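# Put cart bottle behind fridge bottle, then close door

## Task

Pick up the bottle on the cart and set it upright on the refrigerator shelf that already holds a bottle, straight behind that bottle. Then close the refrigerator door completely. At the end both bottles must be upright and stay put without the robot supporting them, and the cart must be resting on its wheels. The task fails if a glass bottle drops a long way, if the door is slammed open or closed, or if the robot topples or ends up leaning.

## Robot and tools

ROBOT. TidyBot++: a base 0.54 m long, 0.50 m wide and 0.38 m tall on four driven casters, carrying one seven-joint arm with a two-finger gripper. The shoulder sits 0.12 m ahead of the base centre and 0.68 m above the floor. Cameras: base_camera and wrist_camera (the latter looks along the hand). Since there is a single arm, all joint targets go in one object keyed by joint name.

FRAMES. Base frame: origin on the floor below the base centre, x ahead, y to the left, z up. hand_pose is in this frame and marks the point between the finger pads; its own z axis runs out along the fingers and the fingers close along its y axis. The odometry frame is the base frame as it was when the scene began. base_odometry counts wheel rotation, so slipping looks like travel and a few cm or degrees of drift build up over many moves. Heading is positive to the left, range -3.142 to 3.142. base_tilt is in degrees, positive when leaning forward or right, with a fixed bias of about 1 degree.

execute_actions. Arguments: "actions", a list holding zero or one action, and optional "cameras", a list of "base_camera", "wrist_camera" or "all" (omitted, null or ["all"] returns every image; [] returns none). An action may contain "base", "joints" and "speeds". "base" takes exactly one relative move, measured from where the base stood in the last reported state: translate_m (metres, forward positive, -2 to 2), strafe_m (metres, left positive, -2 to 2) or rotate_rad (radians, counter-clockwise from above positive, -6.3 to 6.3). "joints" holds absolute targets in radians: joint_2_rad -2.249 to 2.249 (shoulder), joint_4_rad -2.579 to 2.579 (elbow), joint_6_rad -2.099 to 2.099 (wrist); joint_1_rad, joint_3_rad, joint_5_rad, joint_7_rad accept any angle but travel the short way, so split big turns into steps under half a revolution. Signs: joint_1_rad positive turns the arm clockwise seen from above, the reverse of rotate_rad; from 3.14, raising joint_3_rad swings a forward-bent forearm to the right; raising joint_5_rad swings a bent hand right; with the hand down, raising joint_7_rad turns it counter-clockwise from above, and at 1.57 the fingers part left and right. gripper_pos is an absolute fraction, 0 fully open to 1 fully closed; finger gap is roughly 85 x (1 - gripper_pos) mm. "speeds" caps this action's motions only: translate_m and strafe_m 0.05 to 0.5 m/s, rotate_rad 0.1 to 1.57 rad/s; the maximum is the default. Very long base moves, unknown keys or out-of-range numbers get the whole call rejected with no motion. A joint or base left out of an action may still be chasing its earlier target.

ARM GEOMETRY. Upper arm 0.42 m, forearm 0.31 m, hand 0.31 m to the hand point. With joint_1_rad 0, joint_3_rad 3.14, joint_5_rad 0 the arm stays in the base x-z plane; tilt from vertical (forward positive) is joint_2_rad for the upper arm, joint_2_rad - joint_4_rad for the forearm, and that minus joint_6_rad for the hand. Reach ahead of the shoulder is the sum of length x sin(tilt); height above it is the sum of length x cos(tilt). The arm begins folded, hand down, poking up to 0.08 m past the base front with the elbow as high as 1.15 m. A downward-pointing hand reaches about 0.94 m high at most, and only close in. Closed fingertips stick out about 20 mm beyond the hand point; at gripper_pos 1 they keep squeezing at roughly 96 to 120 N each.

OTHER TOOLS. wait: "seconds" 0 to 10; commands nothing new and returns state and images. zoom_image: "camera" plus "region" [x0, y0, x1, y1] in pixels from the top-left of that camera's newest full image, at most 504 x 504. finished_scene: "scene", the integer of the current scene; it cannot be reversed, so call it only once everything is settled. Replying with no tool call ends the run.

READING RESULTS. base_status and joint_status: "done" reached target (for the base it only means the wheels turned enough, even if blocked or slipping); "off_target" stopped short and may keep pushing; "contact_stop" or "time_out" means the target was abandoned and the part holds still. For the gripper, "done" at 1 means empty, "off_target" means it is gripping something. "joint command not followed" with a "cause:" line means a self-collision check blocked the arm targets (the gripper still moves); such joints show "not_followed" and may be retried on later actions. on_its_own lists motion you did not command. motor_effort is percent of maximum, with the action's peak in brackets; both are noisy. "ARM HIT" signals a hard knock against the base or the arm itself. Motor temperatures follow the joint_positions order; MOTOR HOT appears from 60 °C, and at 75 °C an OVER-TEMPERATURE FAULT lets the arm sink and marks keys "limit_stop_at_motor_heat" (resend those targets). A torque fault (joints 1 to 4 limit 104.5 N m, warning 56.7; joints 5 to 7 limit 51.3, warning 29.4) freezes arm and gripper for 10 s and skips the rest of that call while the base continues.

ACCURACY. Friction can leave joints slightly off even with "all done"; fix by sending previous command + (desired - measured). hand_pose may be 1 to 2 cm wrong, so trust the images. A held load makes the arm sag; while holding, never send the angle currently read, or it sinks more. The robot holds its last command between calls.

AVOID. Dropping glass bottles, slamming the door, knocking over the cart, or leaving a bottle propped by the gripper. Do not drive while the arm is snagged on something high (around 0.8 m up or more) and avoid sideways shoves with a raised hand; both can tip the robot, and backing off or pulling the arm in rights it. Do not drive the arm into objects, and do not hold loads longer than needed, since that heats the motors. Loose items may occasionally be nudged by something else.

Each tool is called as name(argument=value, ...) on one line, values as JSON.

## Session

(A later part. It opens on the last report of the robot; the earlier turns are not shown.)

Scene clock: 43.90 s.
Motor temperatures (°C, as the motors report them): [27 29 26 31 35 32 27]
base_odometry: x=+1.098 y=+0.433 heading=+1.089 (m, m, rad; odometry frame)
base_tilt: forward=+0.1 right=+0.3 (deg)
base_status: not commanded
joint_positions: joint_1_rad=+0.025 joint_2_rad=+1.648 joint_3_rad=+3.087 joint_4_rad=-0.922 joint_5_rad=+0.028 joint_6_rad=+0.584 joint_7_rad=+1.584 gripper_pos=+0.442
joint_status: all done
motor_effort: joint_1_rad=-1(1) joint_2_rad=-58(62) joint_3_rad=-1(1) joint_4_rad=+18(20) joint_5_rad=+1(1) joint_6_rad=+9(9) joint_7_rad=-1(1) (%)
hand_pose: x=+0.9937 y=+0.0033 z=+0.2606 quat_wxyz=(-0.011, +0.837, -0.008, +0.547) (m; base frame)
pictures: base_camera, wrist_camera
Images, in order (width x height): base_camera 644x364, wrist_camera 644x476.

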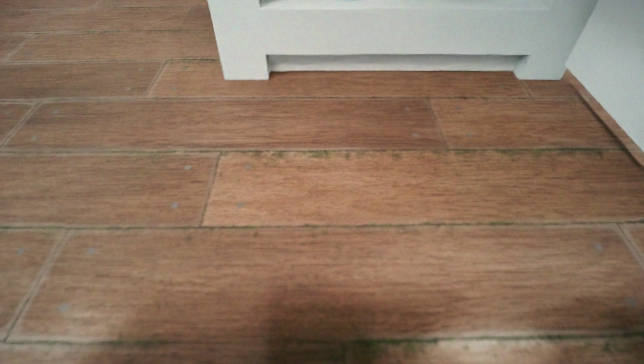

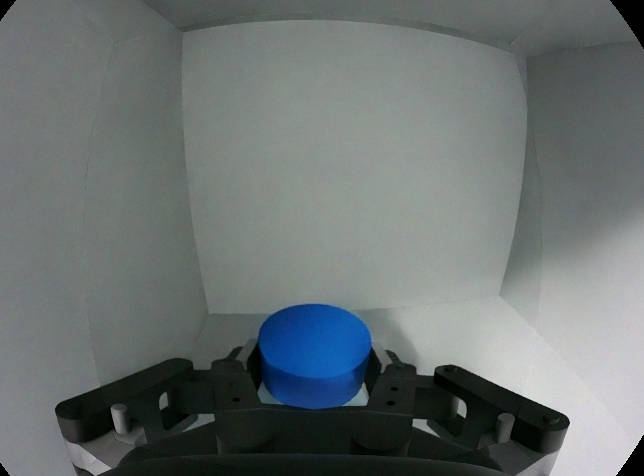

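Contact. Release, raise via wrist, back off.

execute_actions(actions=[{"joints":{"gripper_pos":0}}], cameras=["wrist_camera"])

execute_actions(actions=[{"joints":{"joint_2_rad":1.6,"joint_6_rad":0.75}}], cameras=[])

execute_actions(actions=[{"base":{"translate_m":-0.65}}])

Scene clock: 45.27 s.
Motor temperatures (°C, as the motors report them): [27 29 26 31 35 32 27]
base_odometry: x=+1.098 y=+0.433 heading=+1.089 (m, m, rad; odometry frame)
base_tilt: forward=+0.1 right=+0.3 (deg)
base_status: not commanded
joint_positions: joint_1_rad=+0.025 joint_2_rad=+1.648 joint_3_rad=+3.087 joint_4_rad=-0.919 joint_5_rad=+0.028 joint_6_rad=+0.590 joint_7_rad=+1.584 gripper_pos=+0.000
joint_status: all done
motor_effort: joint_1_rad=-1(1) joint_2_rad=-56(59) joint_3_rad=-1(1) joint_4_rad=+16(18) joint_5_rad=+1(1) joint_6_rad=+7(9) joint_7_rad=-1(0) (%)
hand_pose: x=+0.9956 y=+0.0031 z=+0.2637 quat_wxyz=(-0.011, +0.835, -0.008, +0.550) (m; base frame)
pictures: wrist_camera
Images, in order (width x height): wrist_camera 644x476.

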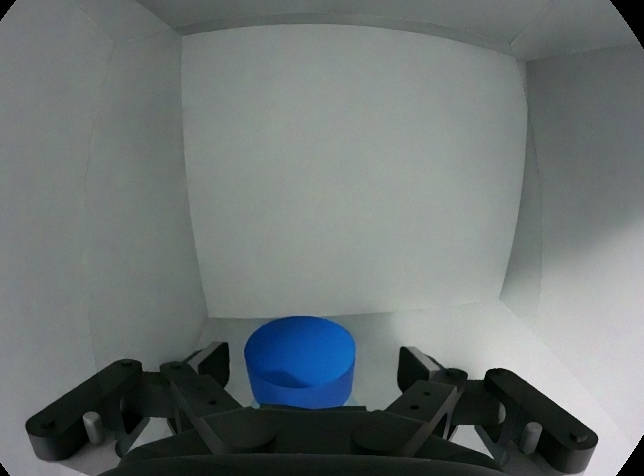

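Scene clock: 46.23 s.
Motor temperatures (°C, as the motors report them): [27 29 26 31 35 32 27]
base_odometry: x=+1.098 y=+0.433 heading=+1.089 (m, m, rad; odometry frame)
base_tilt: forward=+0.0 right=+0.4 (deg)
base_status: not commanded
joint_positions: joint_1_rad=+0.025 joint_2_rad=+1.597 joint_3_rad=+3.087 joint_4_rad=-0.911 joint_5_rad=+0.028 joint_6_rad=+0.738 joint_7_rad=+1.584 gripper_pos=+0.000
joint_status: all done
motor_effort: joint_1_rad=-1(0) joint_2_rad=-59(62) joint_3_rad=-1(1) joint_4_rad=+18(18) joint_5_rad=+1(1) joint_6_rad=+8(9) joint_7_rad=+0(0) (%)
hand_pose: x=+1.0313 y=+0.0005 z=+0.3575 quat_wxyz=(-0.009, +0.773, -0.009, +0.634) (m; base frame)
pictures: none
No camera images: the call's "cameras" was empty. Leave "cameras" out to get every camera's image.

Scene clock: 48.93 s.
Motor temperatures (°C, as the motors report them): [27 29 26 31 35 32 27]
base_odometry: x=+0.797 y=-0.143 heading=+1.089 (m, m, rad; odometry frame)
base_tilt: forward=+0.0 right=+0.3 (deg)
base_status: done
joint_positions: joint_1_rad=+0.025 joint_2_rad=+1.597 joint_3_rad=+3.087 joint_4_rad=-0.911 joint_5_rad=+0.028 joint_6_rad=+0.738 joint_7_rad=+1.584 gripper_pos=+0.000
joint_status: not commanded
motor_effort: joint_1_rad=+0(2) joint_2_rad=-58(59) joint_3_rad=-1(1) joint_4_rad=+18(18) joint_5_rad=+1(1) joint_6_rad=+8(8) joint_7_rad=+0(0) (%)
hand_pose: x=+1.0313 y=+0.0004 z=+0.3576 quat_wxyz=(-0.009, +0.773, -0.009, +0.634) (m; base frame)
pictures: base_camera, wrist_camera
Images, in order (width x height): base_camera 644x364, wrist_camera 644x476.

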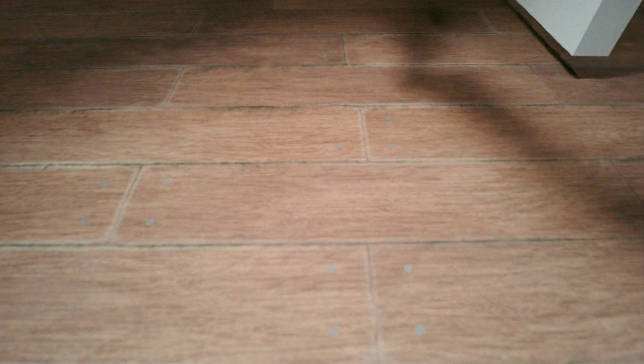

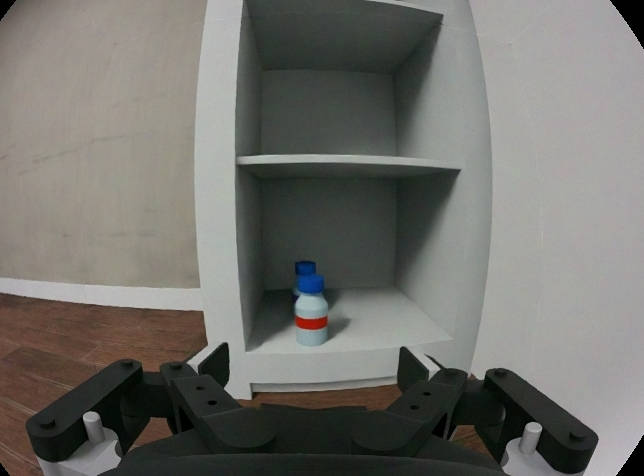

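execute_actions(actions=[{"base":{"translate_m":0.3},"speeds":{"translate_m":0.15},"joints":{"joint_2_rad":-0.4,"joint_4_rad":-2.5,"joint_6_rad":-0.6,"gripper_pos":1}}])

execute_actions(actions=[{"base":{"strafe_m":-0.65},"speeds":{"strafe_m":0.3}}])

Scene clock: 52.73 s.
Motor temperatures (°C, as the motors report them): [27 29 26 31 35 32 27]
base_odometry: x=+0.935 y=+0.123 heading=+1.089 (m, m, rad; odometry frame)
base_tilt: forward=+0.0 right=+0.4 (deg)
base_status: done
joint_positions: joint_1_rad=+0.025 joint_2_rad=-0.395 joint_3_rad=+3.087 joint_4_rad=-2.484 joint_5_rad=+0.028 joint_6_rad=-0.583 joint_7_rad=+1.584 gripper_pos=+0.999
joint_status: all done
motor_effort: joint_1_rad=-1(0) joint_2_rad=-3(61) joint_3_rad=+1(1) joint_4_rad=+19(21) joint_5_rad=+1(1) joint_6_rad=+3(9) joint_7_rad=+0(1) (%)
hand_pose: x=+0.3703 y=+0.0019 z=+0.6364 quat_wxyz=(+0.019, +0.972, +0.031, +0.232) (m; base frame)
pictures: base_camera, wrist_camera
Images, in order (width x height): base_camera 644x364, wrist_camera 644x476.

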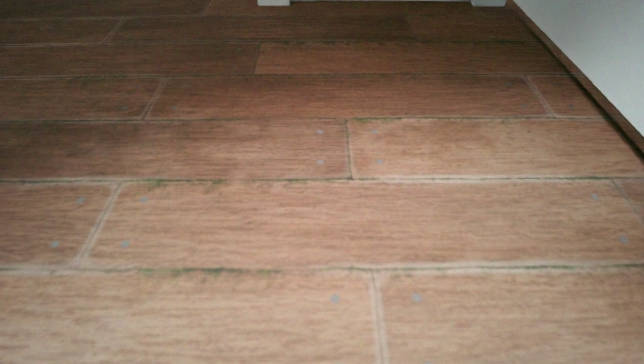

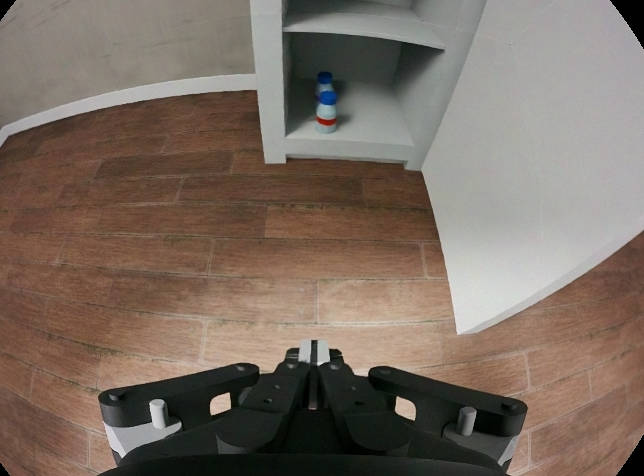

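Scene clock: 55.87 s.
Motor temperatures (°C, as the motors report them): [27 29 26 31 35 32 27]
base_odometry: x=+1.512 y=-0.178 heading=+1.089 (m, m, rad; odometry frame)
base_tilt: forward=+0.0 right=+0.3 (deg)
base_status: done
joint_positions: joint_1_rad=+0.025 joint_2_rad=-0.395 joint_3_rad=+3.087 joint_4_rad=-2.484 joint_5_rad=+0.028 joint_6_rad=-0.583 joint_7_rad=+1.584 gripper_pos=+0.999
joint_status: not commanded
motor_effort: joint_1_rad=-1(1) joint_2_rad=-3(4) joint_3_rad=+1(2) joint_4_rad=+19(20) joint_5_rad=+1(2) joint_6_rad=+4(4) joint_7_rad=+0(1) (%)
hand_pose: x=+0.3703 y=+0.0019 z=+0.6364 quat_wxyz=(+0.019, +0.972, +0.031, +0.232) (m; base frame)
pictures: base_camera, wrist_camera
Images, in order (width x height): base_camera 644x364, wrist_camera 644x476.

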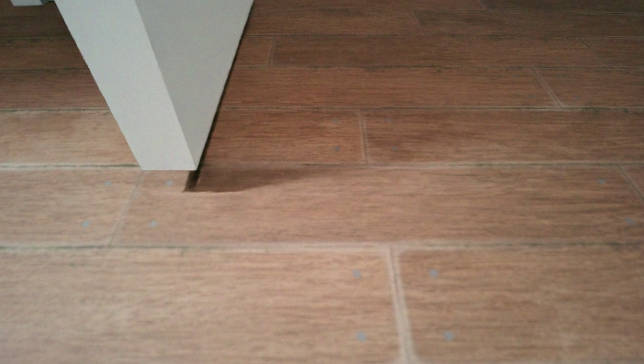

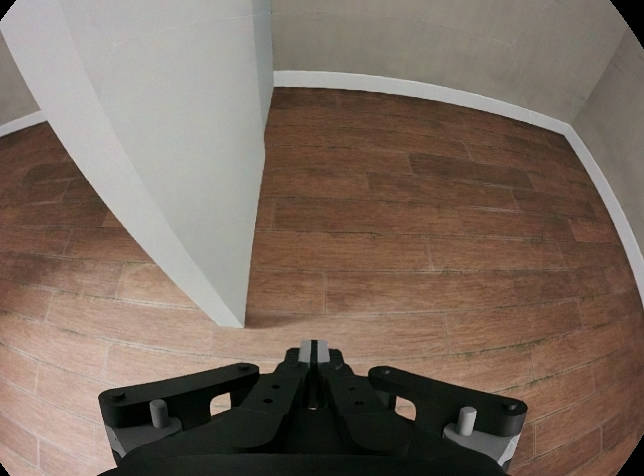

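execute_actions(actions=[{"joints":{"joint_2_rad":0.9,"joint_4_rad":-1.9,"joint_6_rad":1.2}}], cameras=["wrist_camera"])

execute_actions(actions=[{"base":{"strafe_m":0.55},"speeds":{"strafe_m":0.1}}])

Scene clock: 58.93 s.
Motor temperatures (°C, as the motors report them): [27 29 26 31 35 32 27]
base_odometry: x=+1.512 y=-0.178 heading=+1.089 (m, m, rad; odometry frame)
base_tilt: forward=+0.0 right=+0.3 (deg)
base_status: not commanded
joint_positions: joint_1_rad=+0.025 joint_2_rad=+0.897 joint_3_rad=+3.087 joint_4_rad=-1.922 joint_5_rad=+0.028 joint_6_rad=+1.181 joint_7_rad=+1.584 gripper_pos=+0.999
joint_status: all done
motor_effort: joint_1_rad=-1(1) joint_2_rad=-44(46) joint_3_rad=-1(1) joint_4_rad=+13(20) joint_5_rad=+1(1) joint_6_rad=+8(8) joint_7_rad=-1(1) (%)
hand_pose: x=+0.8576 y=+0.0181 z=+0.6274 quat_wxyz=(-0.020, +0.729, +0.006, +0.684) (m; base frame)
pictures: wrist_camera
Images, in order (width x height): wrist_camera 644x476.

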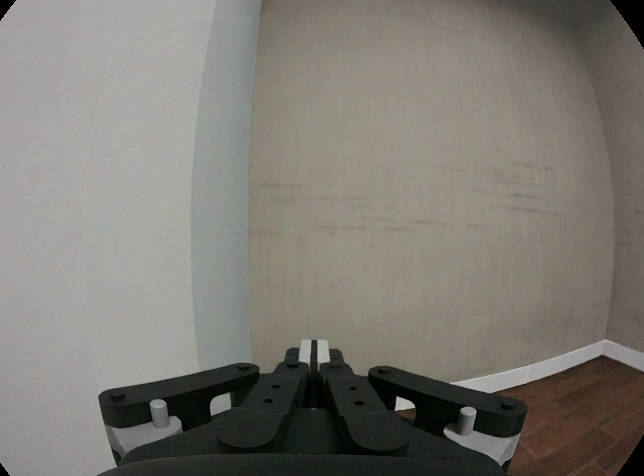

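Scene clock: 65.00 s.
Motor temperatures (°C, as the motors report them): [27 29 26 31 35 33 27]
base_odometry: x=+1.024 y=+0.077 heading=+1.089 (m, m, rad; odometry frame)
base_tilt: forward=+0.1 right=+0.3 (deg)
base_status: done
joint_positions: joint_1_rad=+0.031 joint_2_rad=+0.897 joint_3_rad=+3.089 joint_4_rad=-1.920 joint_5_rad=+0.027 joint_6_rad=+1.182 joint_7_rad=+1.584 gripper_pos=+0.999
joint_status: not commanded
motor_effort: joint_1_rad=-1(8) joint_2_rad=-44(45) joint_3_rad=-1(6) joint_4_rad=+12(14) joint_5_rad=+1(5) joint_6_rad=+8(8) joint_7_rad=-1(1) (%)
hand_pose: x=+0.8582 y=+0.0128 z=+0.6280 quat_wxyz=(-0.017, +0.729, +0.004, +0.684) (m; base frame)
pictures: base_camera, wrist_camera
Images, in order (width x height): base_camera 644x364, wrist_camera 644x476.

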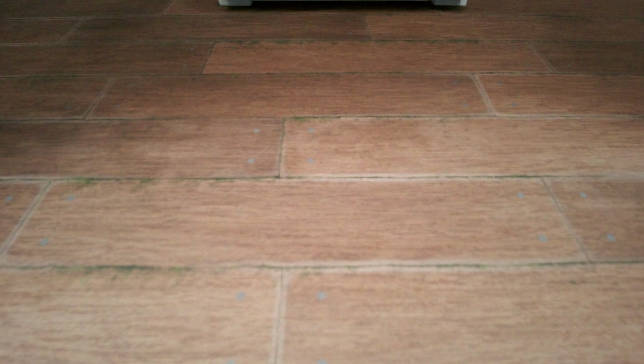

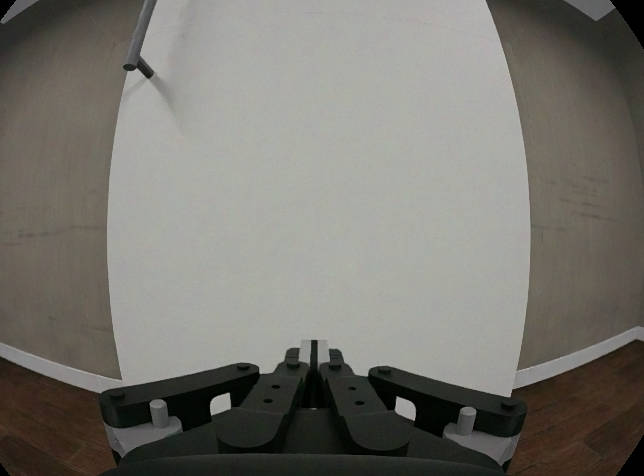

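Appears closed; confirm with a gentle press.

execute_actions(actions=[{"base":{"translate_m":0.19},"speeds":{"translate_m":0.08}}])

Scene clock: 68.07 s.
Motor temperatures (°C, as the motors report them): [27 29 26 31 35 33 27]
base_odometry: x=+1.112 y=+0.245 heading=+1.089 (m, m, rad; odometry frame)
base_tilt: forward=+0.0 right=+0.3 (deg)
base_status: done
joint_positions: joint_1_rad=+0.031 joint_2_rad=+0.897 joint_3_rad=+3.089 joint_4_rad=-1.917 joint_5_rad=+0.027 joint_6_rad=+1.182 joint_7_rad=+1.584 gripper_pos=+0.999
joint_status: not commanded
motor_effort: joint_1_rad=-1(1) joint_2_rad=-43(45) joint_3_rad=-1(1) joint_4_rad=+13(14) joint_5_rad=+1(1) joint_6_rad=+8(8) joint_7_rad=+0(0) (%)
hand_pose: x=+0.8594 y=+0.0127 z=+0.6295 quat_wxyz=(-0.016, +0.728, +0.004, +0.686) (m; base frame)
pictures: base_camera, wrist_camera
Images, in order (width x height): base_camera 644x364, wrist_camera 644x476.

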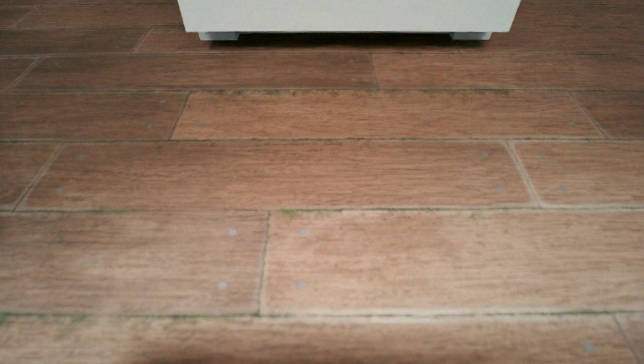

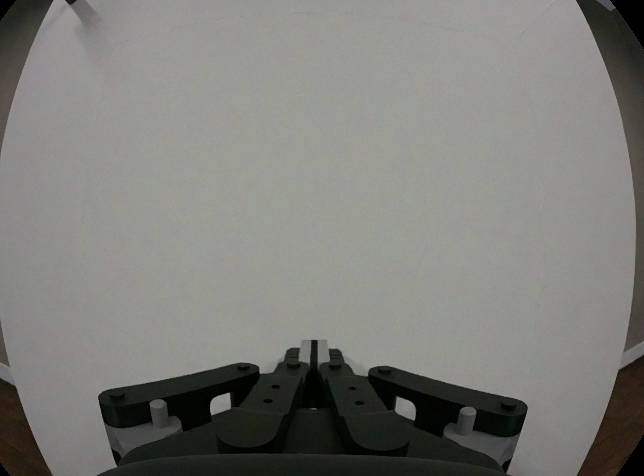

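finished_scene(scene=1)

The scene is finished: the task was done.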